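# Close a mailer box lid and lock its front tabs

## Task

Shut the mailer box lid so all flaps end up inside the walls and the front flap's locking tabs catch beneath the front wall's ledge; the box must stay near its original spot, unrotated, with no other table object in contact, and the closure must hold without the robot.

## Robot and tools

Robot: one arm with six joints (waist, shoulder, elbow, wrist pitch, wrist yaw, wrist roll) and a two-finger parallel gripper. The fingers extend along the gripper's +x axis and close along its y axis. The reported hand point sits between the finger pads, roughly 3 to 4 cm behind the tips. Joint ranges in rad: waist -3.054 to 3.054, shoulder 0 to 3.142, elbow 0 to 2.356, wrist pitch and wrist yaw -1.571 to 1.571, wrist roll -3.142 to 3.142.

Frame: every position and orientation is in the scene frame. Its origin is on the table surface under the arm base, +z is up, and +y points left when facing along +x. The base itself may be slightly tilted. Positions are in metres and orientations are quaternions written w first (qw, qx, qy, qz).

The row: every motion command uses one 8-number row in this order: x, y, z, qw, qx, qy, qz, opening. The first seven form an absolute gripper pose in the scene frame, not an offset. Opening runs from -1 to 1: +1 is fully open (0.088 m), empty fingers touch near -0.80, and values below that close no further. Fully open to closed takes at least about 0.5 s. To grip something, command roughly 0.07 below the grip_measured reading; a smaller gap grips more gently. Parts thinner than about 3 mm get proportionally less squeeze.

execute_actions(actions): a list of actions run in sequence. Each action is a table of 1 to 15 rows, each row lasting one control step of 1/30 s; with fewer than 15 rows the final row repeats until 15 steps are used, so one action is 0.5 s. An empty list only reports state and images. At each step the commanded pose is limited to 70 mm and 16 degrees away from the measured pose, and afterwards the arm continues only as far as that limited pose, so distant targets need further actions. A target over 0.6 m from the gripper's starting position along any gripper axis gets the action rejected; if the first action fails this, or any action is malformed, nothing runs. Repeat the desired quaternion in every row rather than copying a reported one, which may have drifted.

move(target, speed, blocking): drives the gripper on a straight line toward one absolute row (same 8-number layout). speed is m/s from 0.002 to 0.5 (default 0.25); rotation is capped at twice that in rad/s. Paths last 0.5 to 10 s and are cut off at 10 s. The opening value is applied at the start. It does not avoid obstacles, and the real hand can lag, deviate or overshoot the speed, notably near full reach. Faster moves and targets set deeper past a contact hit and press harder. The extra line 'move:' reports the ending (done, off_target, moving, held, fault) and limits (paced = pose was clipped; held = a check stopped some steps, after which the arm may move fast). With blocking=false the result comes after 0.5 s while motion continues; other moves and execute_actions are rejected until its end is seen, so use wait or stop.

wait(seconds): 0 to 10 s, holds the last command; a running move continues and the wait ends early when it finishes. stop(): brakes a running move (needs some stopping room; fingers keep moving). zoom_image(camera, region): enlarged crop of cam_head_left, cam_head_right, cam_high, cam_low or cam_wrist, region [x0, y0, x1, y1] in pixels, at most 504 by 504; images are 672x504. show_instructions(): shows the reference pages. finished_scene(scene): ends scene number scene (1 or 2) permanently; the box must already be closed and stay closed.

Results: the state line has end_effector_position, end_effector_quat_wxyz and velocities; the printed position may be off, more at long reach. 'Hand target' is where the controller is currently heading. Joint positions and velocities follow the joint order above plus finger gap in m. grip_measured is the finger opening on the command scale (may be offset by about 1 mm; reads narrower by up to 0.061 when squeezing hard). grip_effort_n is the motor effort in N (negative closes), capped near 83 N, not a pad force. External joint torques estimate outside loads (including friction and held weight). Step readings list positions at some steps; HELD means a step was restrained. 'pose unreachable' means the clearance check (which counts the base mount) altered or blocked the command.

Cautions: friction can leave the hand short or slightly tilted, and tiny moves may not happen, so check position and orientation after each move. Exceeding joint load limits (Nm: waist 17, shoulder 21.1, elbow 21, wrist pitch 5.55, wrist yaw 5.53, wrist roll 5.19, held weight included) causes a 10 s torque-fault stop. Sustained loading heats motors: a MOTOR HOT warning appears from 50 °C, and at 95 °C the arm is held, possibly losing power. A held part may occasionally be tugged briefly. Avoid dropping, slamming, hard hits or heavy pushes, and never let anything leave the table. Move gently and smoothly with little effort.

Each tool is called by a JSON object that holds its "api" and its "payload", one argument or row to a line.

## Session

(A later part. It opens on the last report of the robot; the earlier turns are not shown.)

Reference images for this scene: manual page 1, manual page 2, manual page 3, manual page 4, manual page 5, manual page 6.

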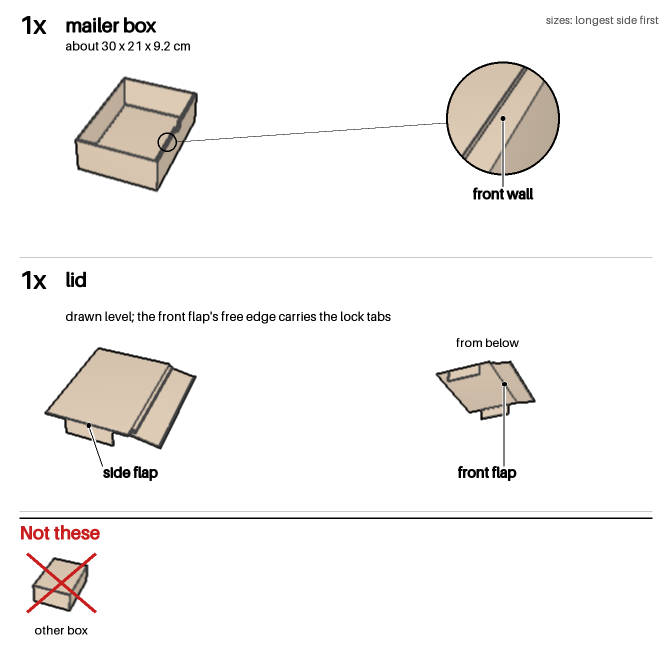

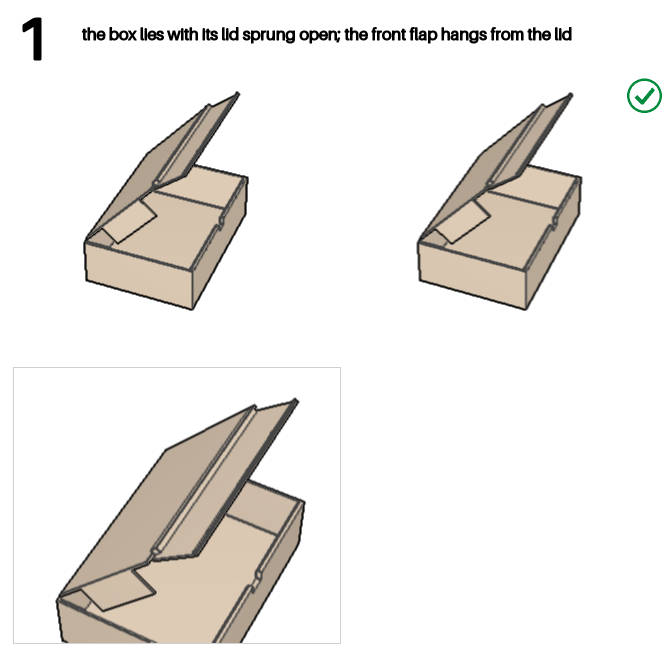

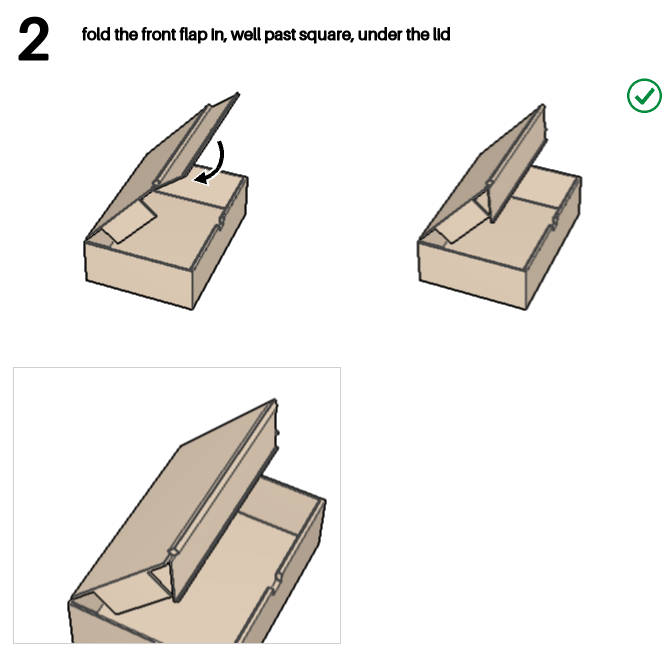

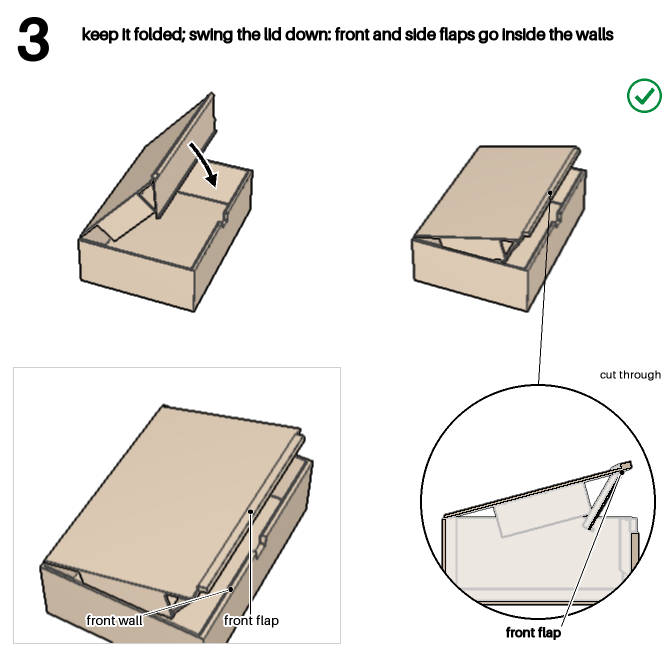

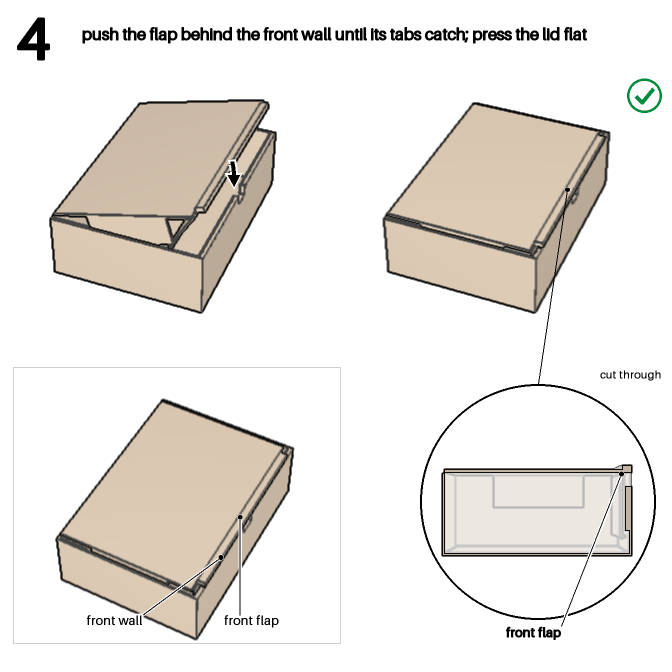

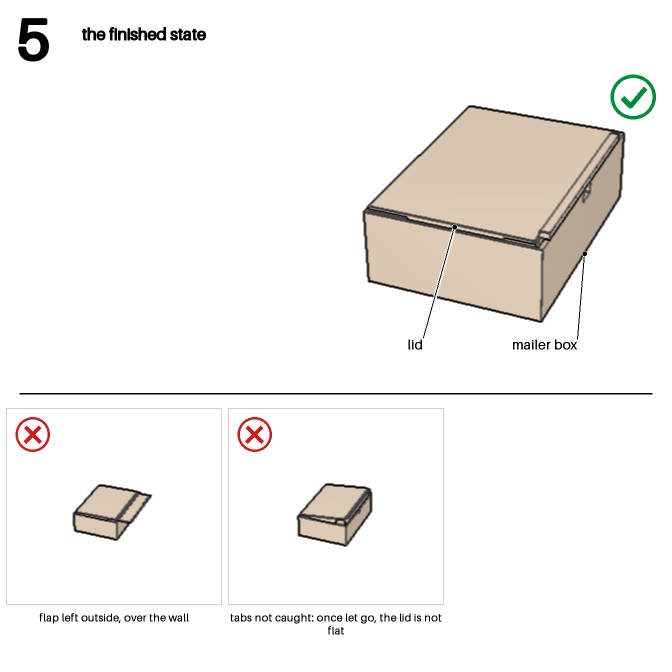

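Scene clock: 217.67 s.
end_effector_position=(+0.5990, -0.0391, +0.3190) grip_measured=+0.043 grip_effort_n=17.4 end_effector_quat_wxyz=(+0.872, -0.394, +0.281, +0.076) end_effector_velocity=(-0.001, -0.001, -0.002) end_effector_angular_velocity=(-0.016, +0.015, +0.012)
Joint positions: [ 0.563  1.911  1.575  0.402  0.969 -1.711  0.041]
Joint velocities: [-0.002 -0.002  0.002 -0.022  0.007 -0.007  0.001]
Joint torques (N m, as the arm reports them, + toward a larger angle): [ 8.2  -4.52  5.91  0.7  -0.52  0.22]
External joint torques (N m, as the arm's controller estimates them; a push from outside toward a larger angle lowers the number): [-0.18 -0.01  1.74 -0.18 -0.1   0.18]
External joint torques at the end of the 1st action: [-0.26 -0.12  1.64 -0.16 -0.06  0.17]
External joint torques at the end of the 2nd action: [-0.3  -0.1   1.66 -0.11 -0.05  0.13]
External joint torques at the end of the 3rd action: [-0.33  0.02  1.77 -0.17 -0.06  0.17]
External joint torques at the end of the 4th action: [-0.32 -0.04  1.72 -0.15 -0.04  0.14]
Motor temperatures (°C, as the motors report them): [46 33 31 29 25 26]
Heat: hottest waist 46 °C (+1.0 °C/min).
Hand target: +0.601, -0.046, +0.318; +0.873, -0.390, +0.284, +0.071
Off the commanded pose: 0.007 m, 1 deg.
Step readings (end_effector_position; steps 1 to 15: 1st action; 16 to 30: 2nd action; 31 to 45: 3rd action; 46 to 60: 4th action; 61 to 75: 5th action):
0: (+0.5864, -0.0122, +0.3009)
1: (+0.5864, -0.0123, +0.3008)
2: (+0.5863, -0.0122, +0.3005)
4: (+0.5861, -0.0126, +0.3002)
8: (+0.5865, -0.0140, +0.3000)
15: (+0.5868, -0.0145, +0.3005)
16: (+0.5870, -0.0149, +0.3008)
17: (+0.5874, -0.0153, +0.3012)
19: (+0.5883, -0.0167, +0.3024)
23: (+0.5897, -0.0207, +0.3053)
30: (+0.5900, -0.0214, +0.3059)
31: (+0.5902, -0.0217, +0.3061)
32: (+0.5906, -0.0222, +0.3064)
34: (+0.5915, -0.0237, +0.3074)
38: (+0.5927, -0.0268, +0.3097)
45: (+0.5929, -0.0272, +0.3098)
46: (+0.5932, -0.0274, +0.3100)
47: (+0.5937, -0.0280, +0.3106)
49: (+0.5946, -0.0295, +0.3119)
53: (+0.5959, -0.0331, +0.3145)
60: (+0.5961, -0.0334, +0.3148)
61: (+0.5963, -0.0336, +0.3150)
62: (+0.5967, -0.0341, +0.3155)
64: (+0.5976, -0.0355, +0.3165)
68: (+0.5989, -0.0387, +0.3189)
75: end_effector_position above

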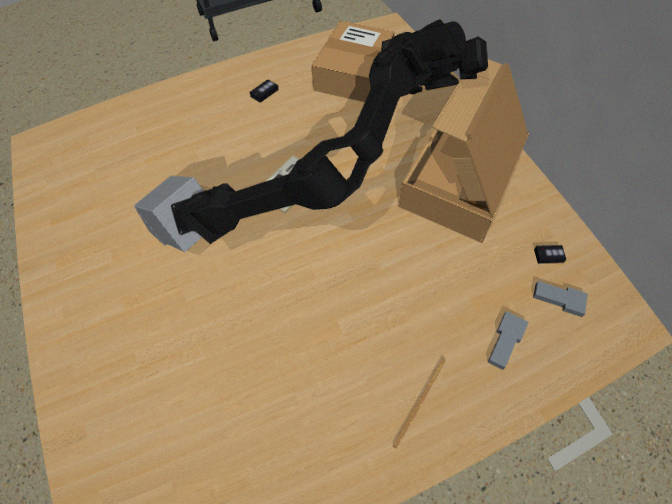

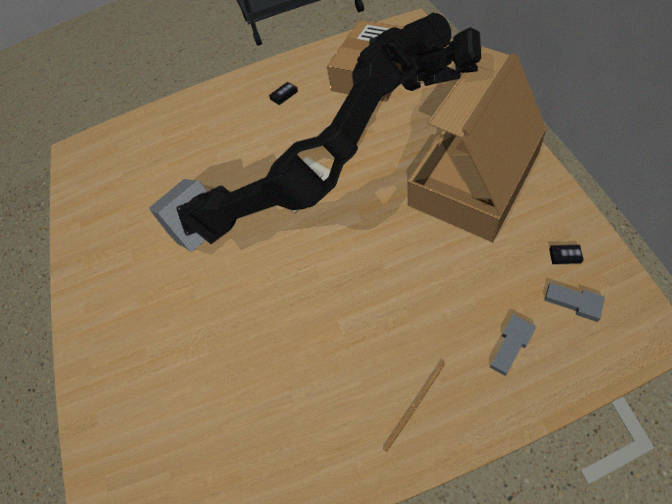

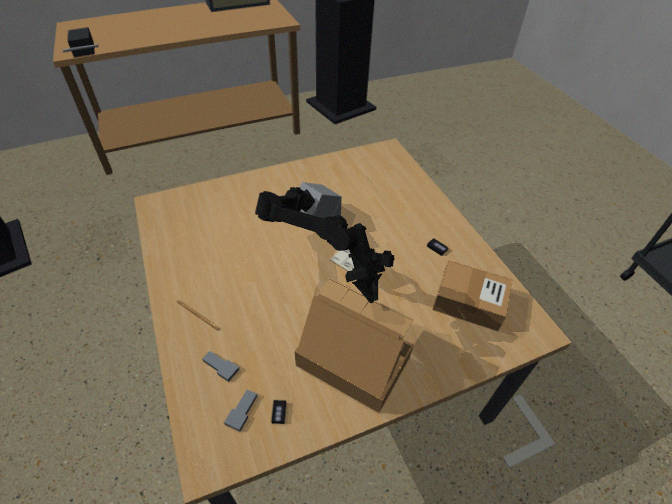

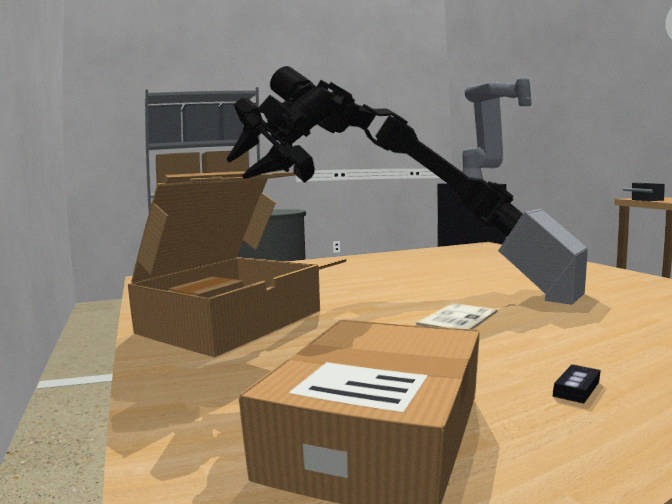

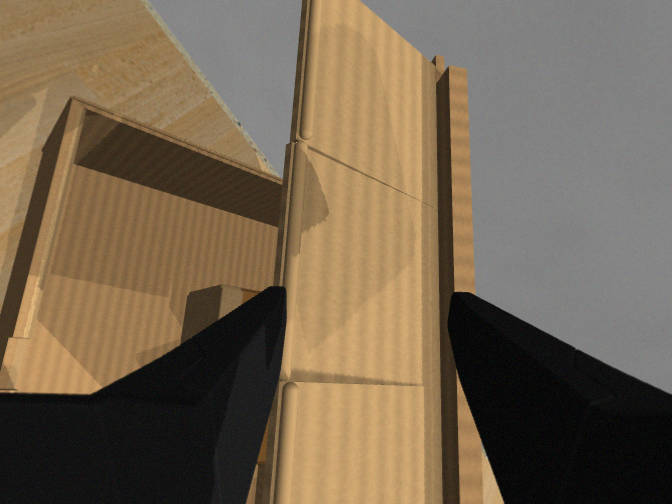

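{"api": "execute_actions", "payload": {
  "actions": [
    [[0.604,-0.053,0.325,0.873,-0.39,0.284,0.071,0.25]],
    [[0.608,-0.060,0.331,0.873,-0.39,0.284,0.071,0.45]],
    [[0.611,-0.067,0.337,0.873,-0.39,0.284,0.071,0.65]],
    [[0.615,-0.074,0.343,0.873,-0.39,0.284,0.071,0.85]],
    [[0.618,-0.081,0.348,0.873,-0.39,0.284,0.071,1]]
  ]
}}

{"api": "move", "payload": {
  "target": [0.623,-0.091,0.328,0.873,-0.39,0.284,0.071,1],
  "speed": 0.02
}}

Scene clock: 225.70 s.
end_effector_position=(+0.6167, -0.0798, +0.3503) grip_measured=+0.993 grip_effort_n=17.4 end_effector_quat_wxyz=(+0.874, -0.390, +0.280, +0.072) end_effector_velocity=(+0.001, -0.007, +0.002) end_effector_angular_velocity=(+0.025, -0.004, -0.035)
Joint positions: [ 0.563  1.908  1.779  0.206  0.969 -1.711  0.088]
Joint velocities: [-0.002 -0.002  0.012  0.007  0.007  0.022  0.001]
Joint torques (N m, as the arm reports them, + toward a larger angle): [ 8.41 -3.14  5.5   0.71 -0.33  0.16]
External joint torques (N m, as the arm's controller estimates them; a push from outside toward a larger angle lowers the number): [-0.02  1.22  1.5  -0.18  0.1   0.11]
External joint torques at the end of the 1st action: [-0.17  0.14  1.8  -0.12  0.06  0.15]
External joint torques at the end of the 2nd action: [-0.11  0.26  1.8  -0.15  0.05  0.15]
External joint torques at the end of the 3rd action: [ 0.18  0.4   1.61 -0.16  0.12  0.11]
External joint torques at the end of the 4th action: [-0.03  0.72  1.68 -0.15  0.13  0.15]
Motor temperatures (°C, as the motors report them): [46 33 31 28 25 26]
Heat: hottest waist 46 °C (+1.0 °C/min).
Hand target: +0.618, -0.081, +0.348; +0.873, -0.390, +0.284, +0.071
Off the commanded pose: 0.003 m, 0 deg.
Step readings (end_effector_position; steps 1 to 15: 1st action; 16 to 30: 2nd action; 31 to 45: 3rd action; 46 to 60: 4th action; 61 to 75: 5th action):
0: (+0.5991, -0.0393, +0.3191)
1: (+0.5994, -0.0396, +0.3194)
2: (+0.5999, -0.0403, +0.3200)
4: (+0.6009, -0.0420, +0.3215)
8: (+0.6025, -0.0464, +0.3246)
15: (+0.6027, -0.0469, +0.3250)
16: (+0.6030, -0.0474, +0.3254)
17: (+0.6036, -0.0485, +0.3263)
19: (+0.6048, -0.0508, +0.3282)
23: (+0.6066, -0.0552, +0.3315)
30: (+0.6067, -0.0552, +0.3315)
31: (+0.6070, -0.0557, +0.3319)
32: (+0.6075, -0.0568, +0.3328)
34: (+0.6084, -0.0588, +0.3343)
38: (+0.6101, -0.0626, +0.3372)
45: (+0.6101, -0.0625, +0.3371)
46: (+0.6104, -0.0633, +0.3377)
47: (+0.6109, -0.0646, +0.3387)
49: (+0.6119, -0.0670, +0.3408)
53: (+0.6138, -0.0719, +0.3446)
60: (+0.6138, -0.0719, +0.3446)
61: (+0.6140, -0.0726, +0.3450)
62: (+0.6145, -0.0736, +0.3458)
64: (+0.6153, -0.0757, +0.3474)
68: (+0.6167, -0.0798, +0.3503)
75: end_effector_position above

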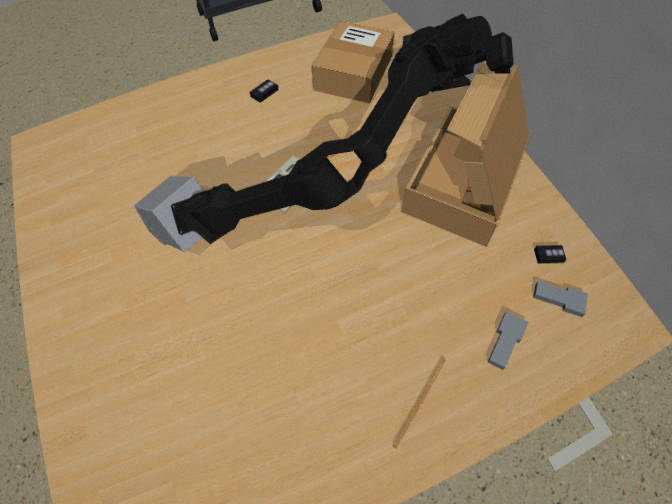

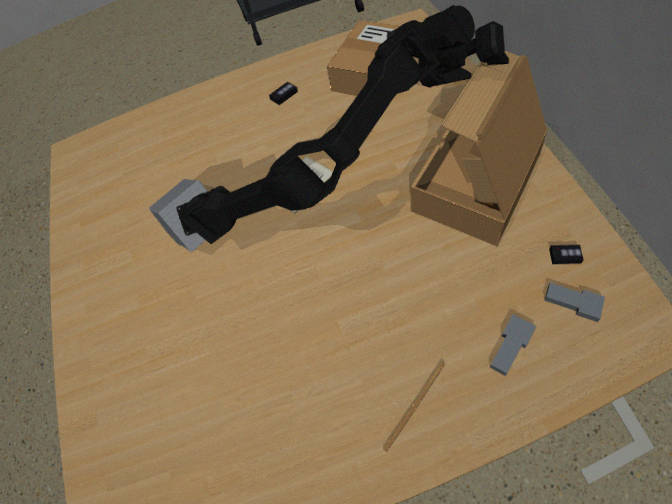

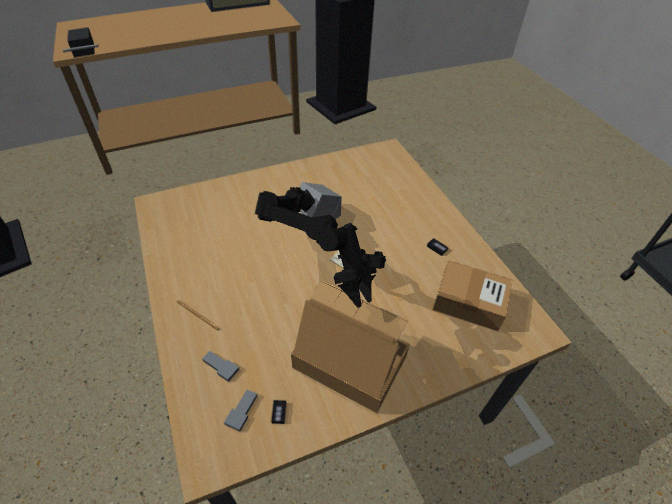

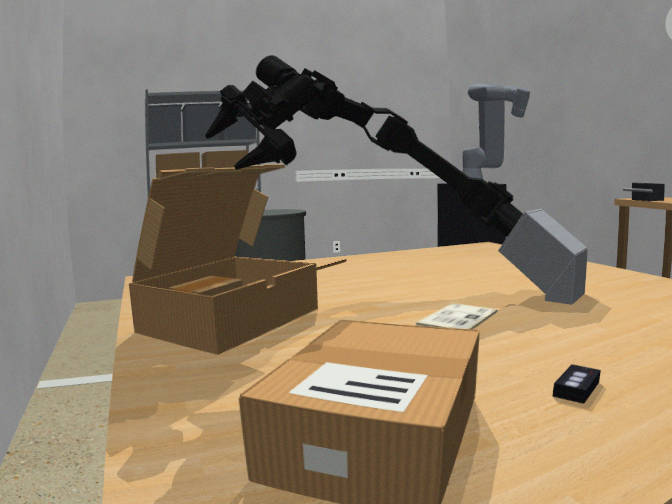

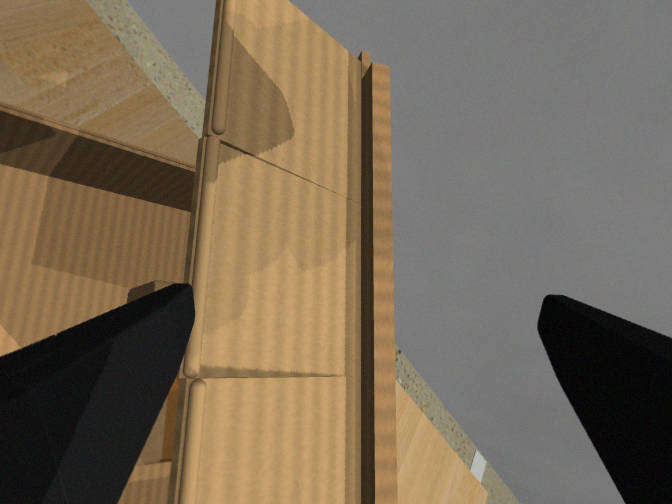

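Scene clock: 227.27 s.
end_effector_position=(+0.6232, -0.0872, +0.3316) grip_measured=+0.996 grip_effort_n=17.4 end_effector_quat_wxyz=(+0.873, -0.391, +0.281, +0.073) end_effector_velocity=(+0.000, +0.003, -0.001) end_effector_angular_velocity=(-0.005, -0.009, +0.025)
Joint positions: [ 0.515  1.904  1.767  0.206  0.923 -1.704  0.088]
Joint velocities: [-0.002 -0.002 -0.007 -0.007 -0.022 -0.007 -0.   ]
Joint torques (N m, as the arm reports them, + toward a larger angle): [ 8.09 -4.79  3.8   1.13 -0.54  0.21]
External joint torques (N m, as the arm's controller estimates them; a push from outside toward a larger angle lowers the number): [-0.39 -0.27 -0.16  0.24 -0.1   0.16]
Motor temperatures (°C, as the motors report them): [47 33 31 29 25 26]
Heat: hottest waist 47 °C (+2.0 °C/min).
Hand target: +0.623, -0.091, +0.328; +0.873, -0.390, +0.284, +0.071
Off the commanded pose: 0.005 m, 0 deg.
move: done

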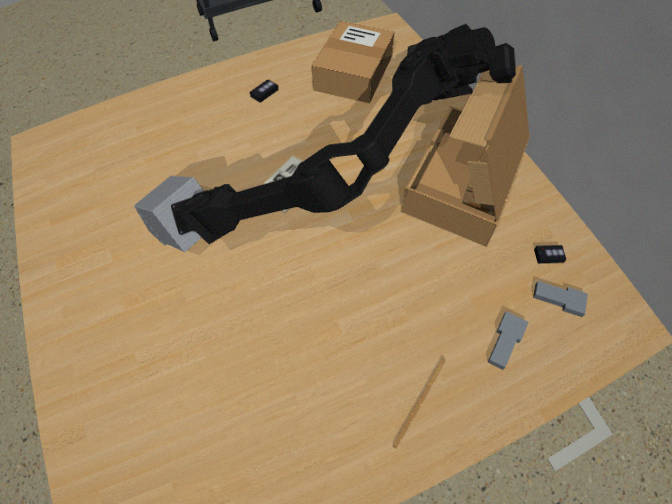

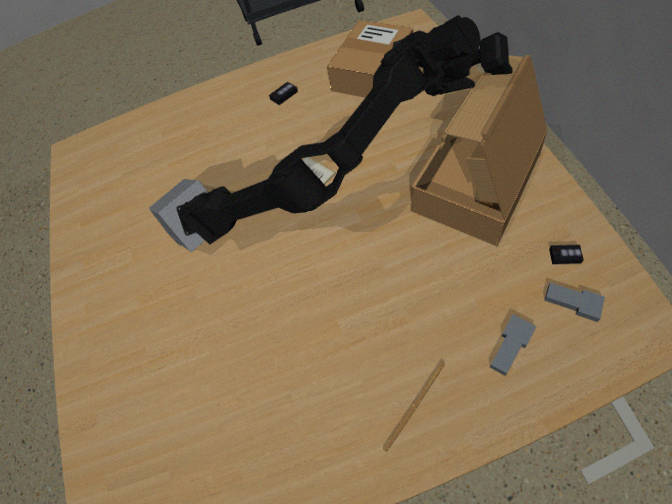

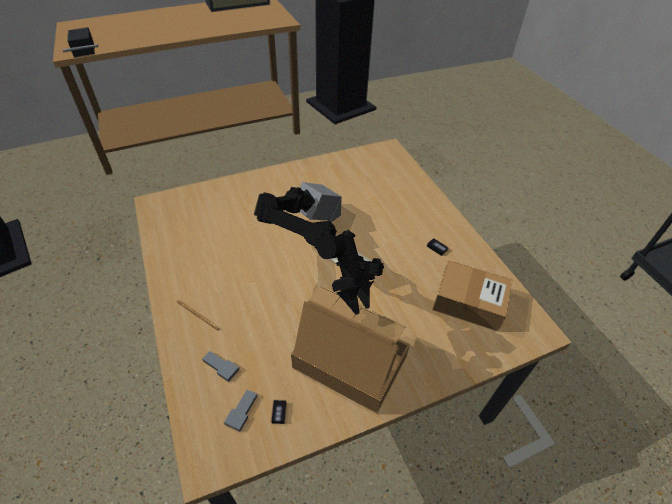

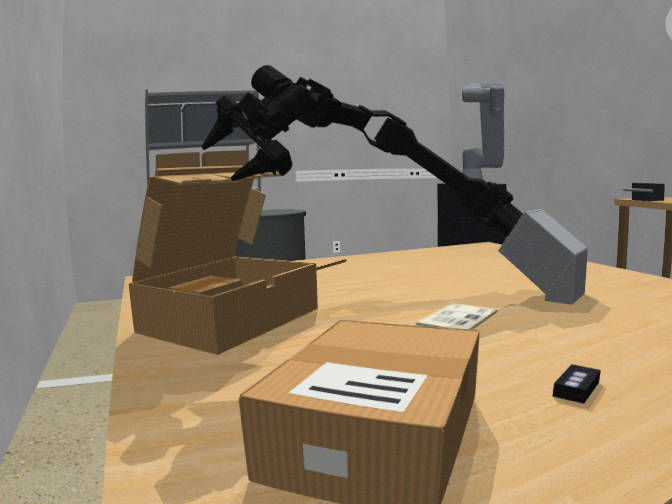

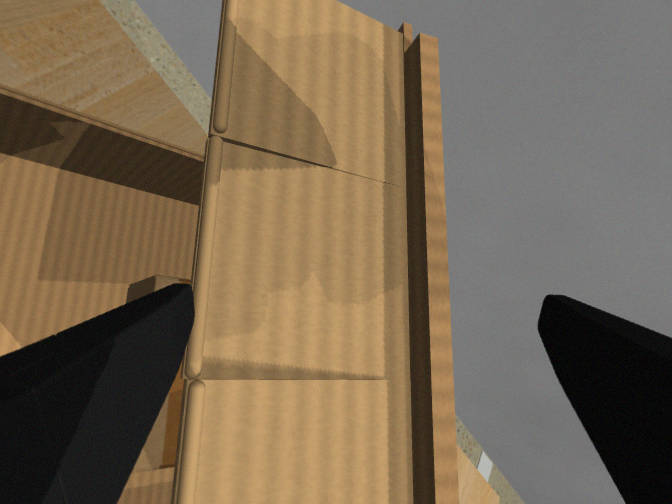

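Still holding. Continue.

{"api": "move", "payload": {
  "target": [0.63,-0.105,0.305,0.873,-0.39,0.284,0.071,1],
  "speed": 0.02
}}

Scene clock: 231.23 s.
end_effector_position=(+0.6307, -0.1006, +0.3089) grip_measured=+0.996 grip_effort_n=17.9 end_effector_quat_wxyz=(+0.874, -0.391, +0.280, +0.073) end_effector_velocity=(-0.001, -0.002, -0.005) end_effector_angular_velocity=(-0.016, +0.020, +0.010)
Joint positions: [ 0.45   1.894  1.752  0.206  0.856 -1.697  0.088]
Joint velocities: [-0.007 -0.002  0.002 -0.022  0.007 -0.007 -0.   ]
Joint torques (N m, as the arm reports them, + toward a larger angle): [ 8.06 -5.11  3.89  1.01 -0.5   0.2 ]
External joint torques (N m, as the arm's controller estimates them; a push from outside toward a larger angle lowers the number): [-0.32 -0.18 -0.14  0.1  -0.08  0.16]
Motor temperatures (°C, as the motors report them): [47 33 31 29 25 26]
Heat: hottest waist 47 °C (+2.0 °C/min).
Hand target: +0.630, -0.105, +0.305; +0.873, -0.390, +0.284, +0.071
Off the commanded pose: 0.006 m, 0 deg.
move: done

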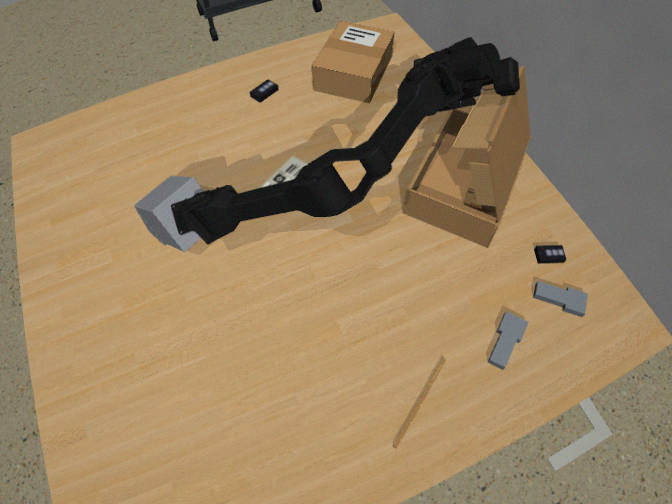

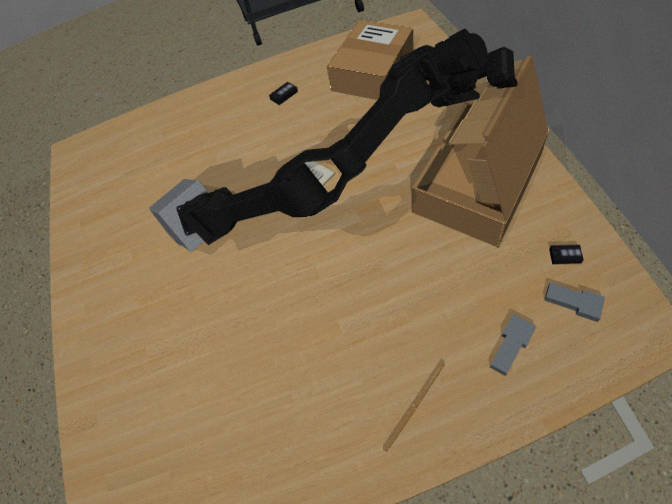

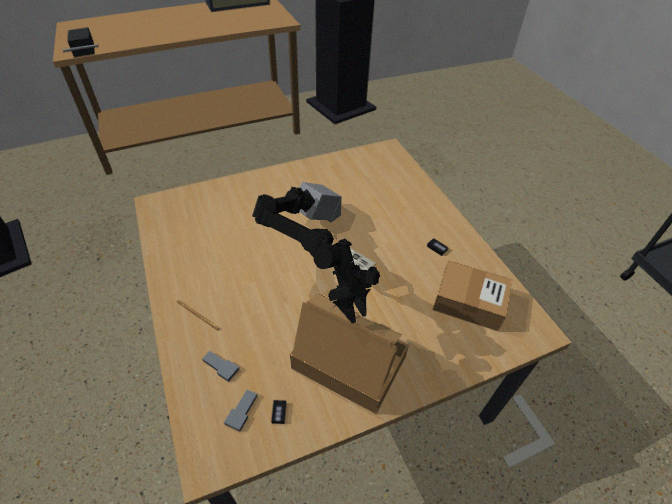

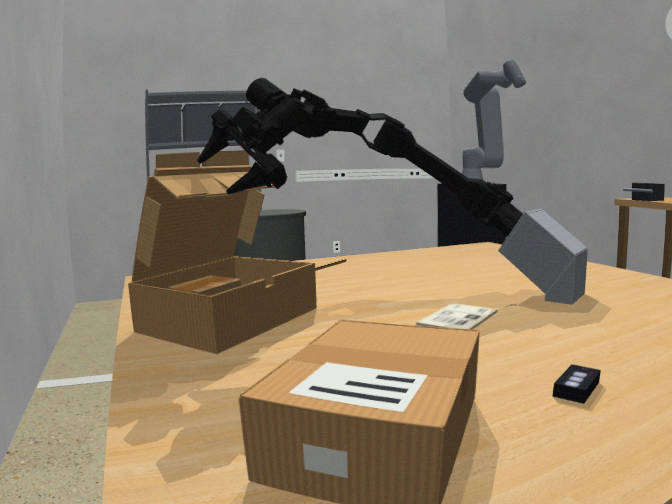

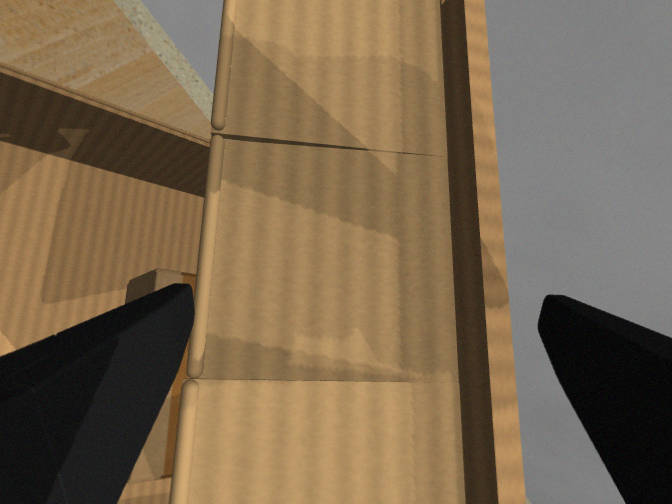

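{"api": "move", "payload": {
  "target": [0.642,-0.129,0.283,0.903,-0.166,0.355,0.178,1],
  "speed": 0.06
}}

Scene clock: 238.93 s.
end_effector_position=(+0.6398, -0.1300, +0.2886) grip_measured=+0.996 grip_effort_n=17.4 end_effector_quat_wxyz=(+0.908, -0.168, +0.344, +0.172) end_effector_velocity=(-0.002, +0.000, -0.001) end_effector_angular_velocity=(-0.005, +0.006, +0.021)
Joint positions: [ 0.343  2.036  2.349 -0.693  0.657 -1.024  0.088]
Joint velocities: [-0.002 -0.002  0.002 -0.022 -0.007 -0.007 -0.   ]
Joint torques (N m, as the arm reports them, + toward a larger angle): [ 8.17 -4.14  5.25  0.75 -0.5   0.18]
External joint torques (N m, as the arm's controller estimates them; a push from outside toward a larger angle lowers the number): [-0.49  1.7   1.56 -0.18 -0.11  0.17]
Motor temperatures (°C, as the motors report them): [47 33 31 29 25 26]
Heat: hottest waist 47 °C (+2.0 °C/min).
Hand target: +0.641, -0.129, +0.283; +0.906, -0.167, +0.349, +0.173
Off the commanded pose: 0.006 m, 2 deg.
joint sent to its limit — the command would take joint 3 (elbow) past its upper limit, so that joint was sent only as far as its limit.
move: done

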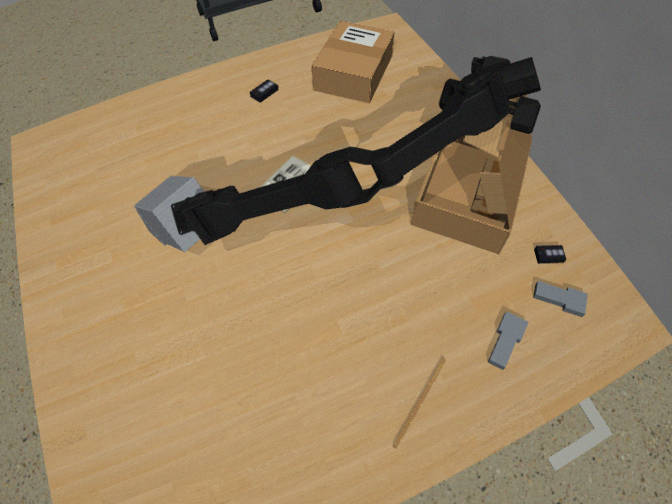

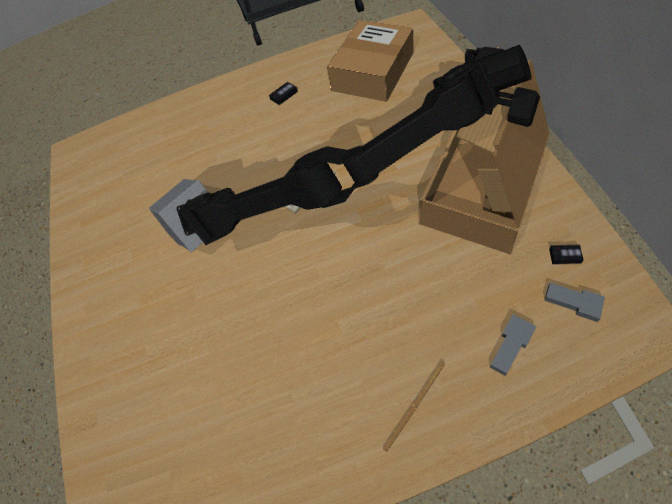

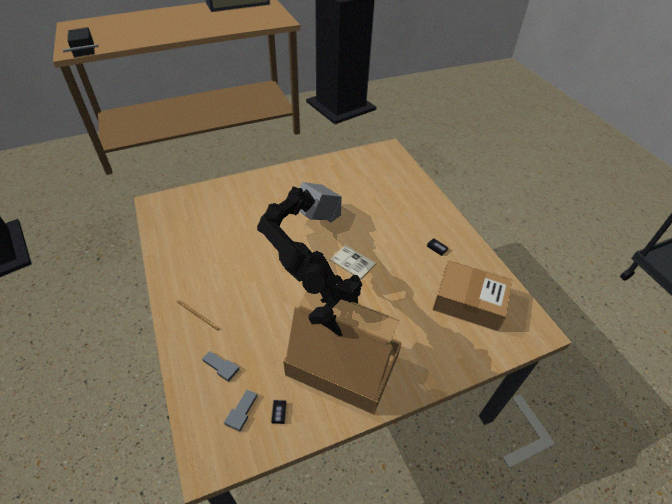

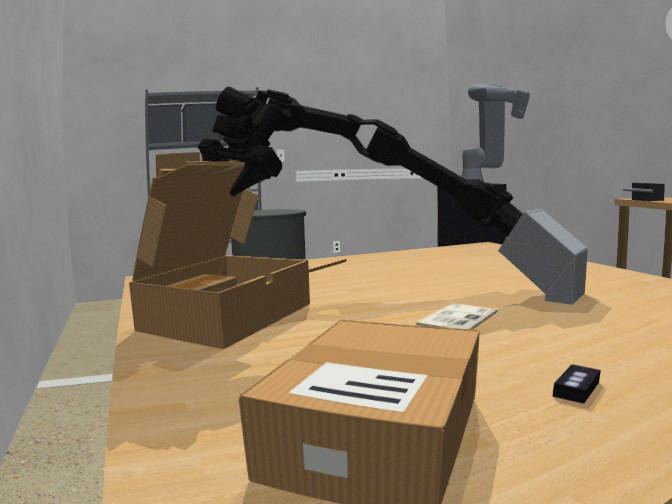

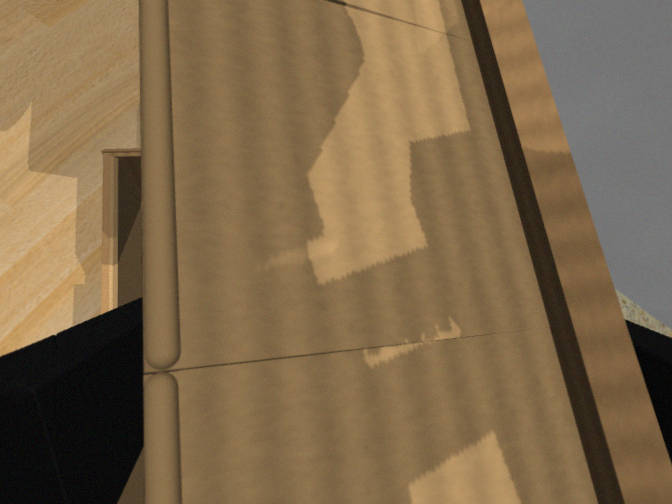

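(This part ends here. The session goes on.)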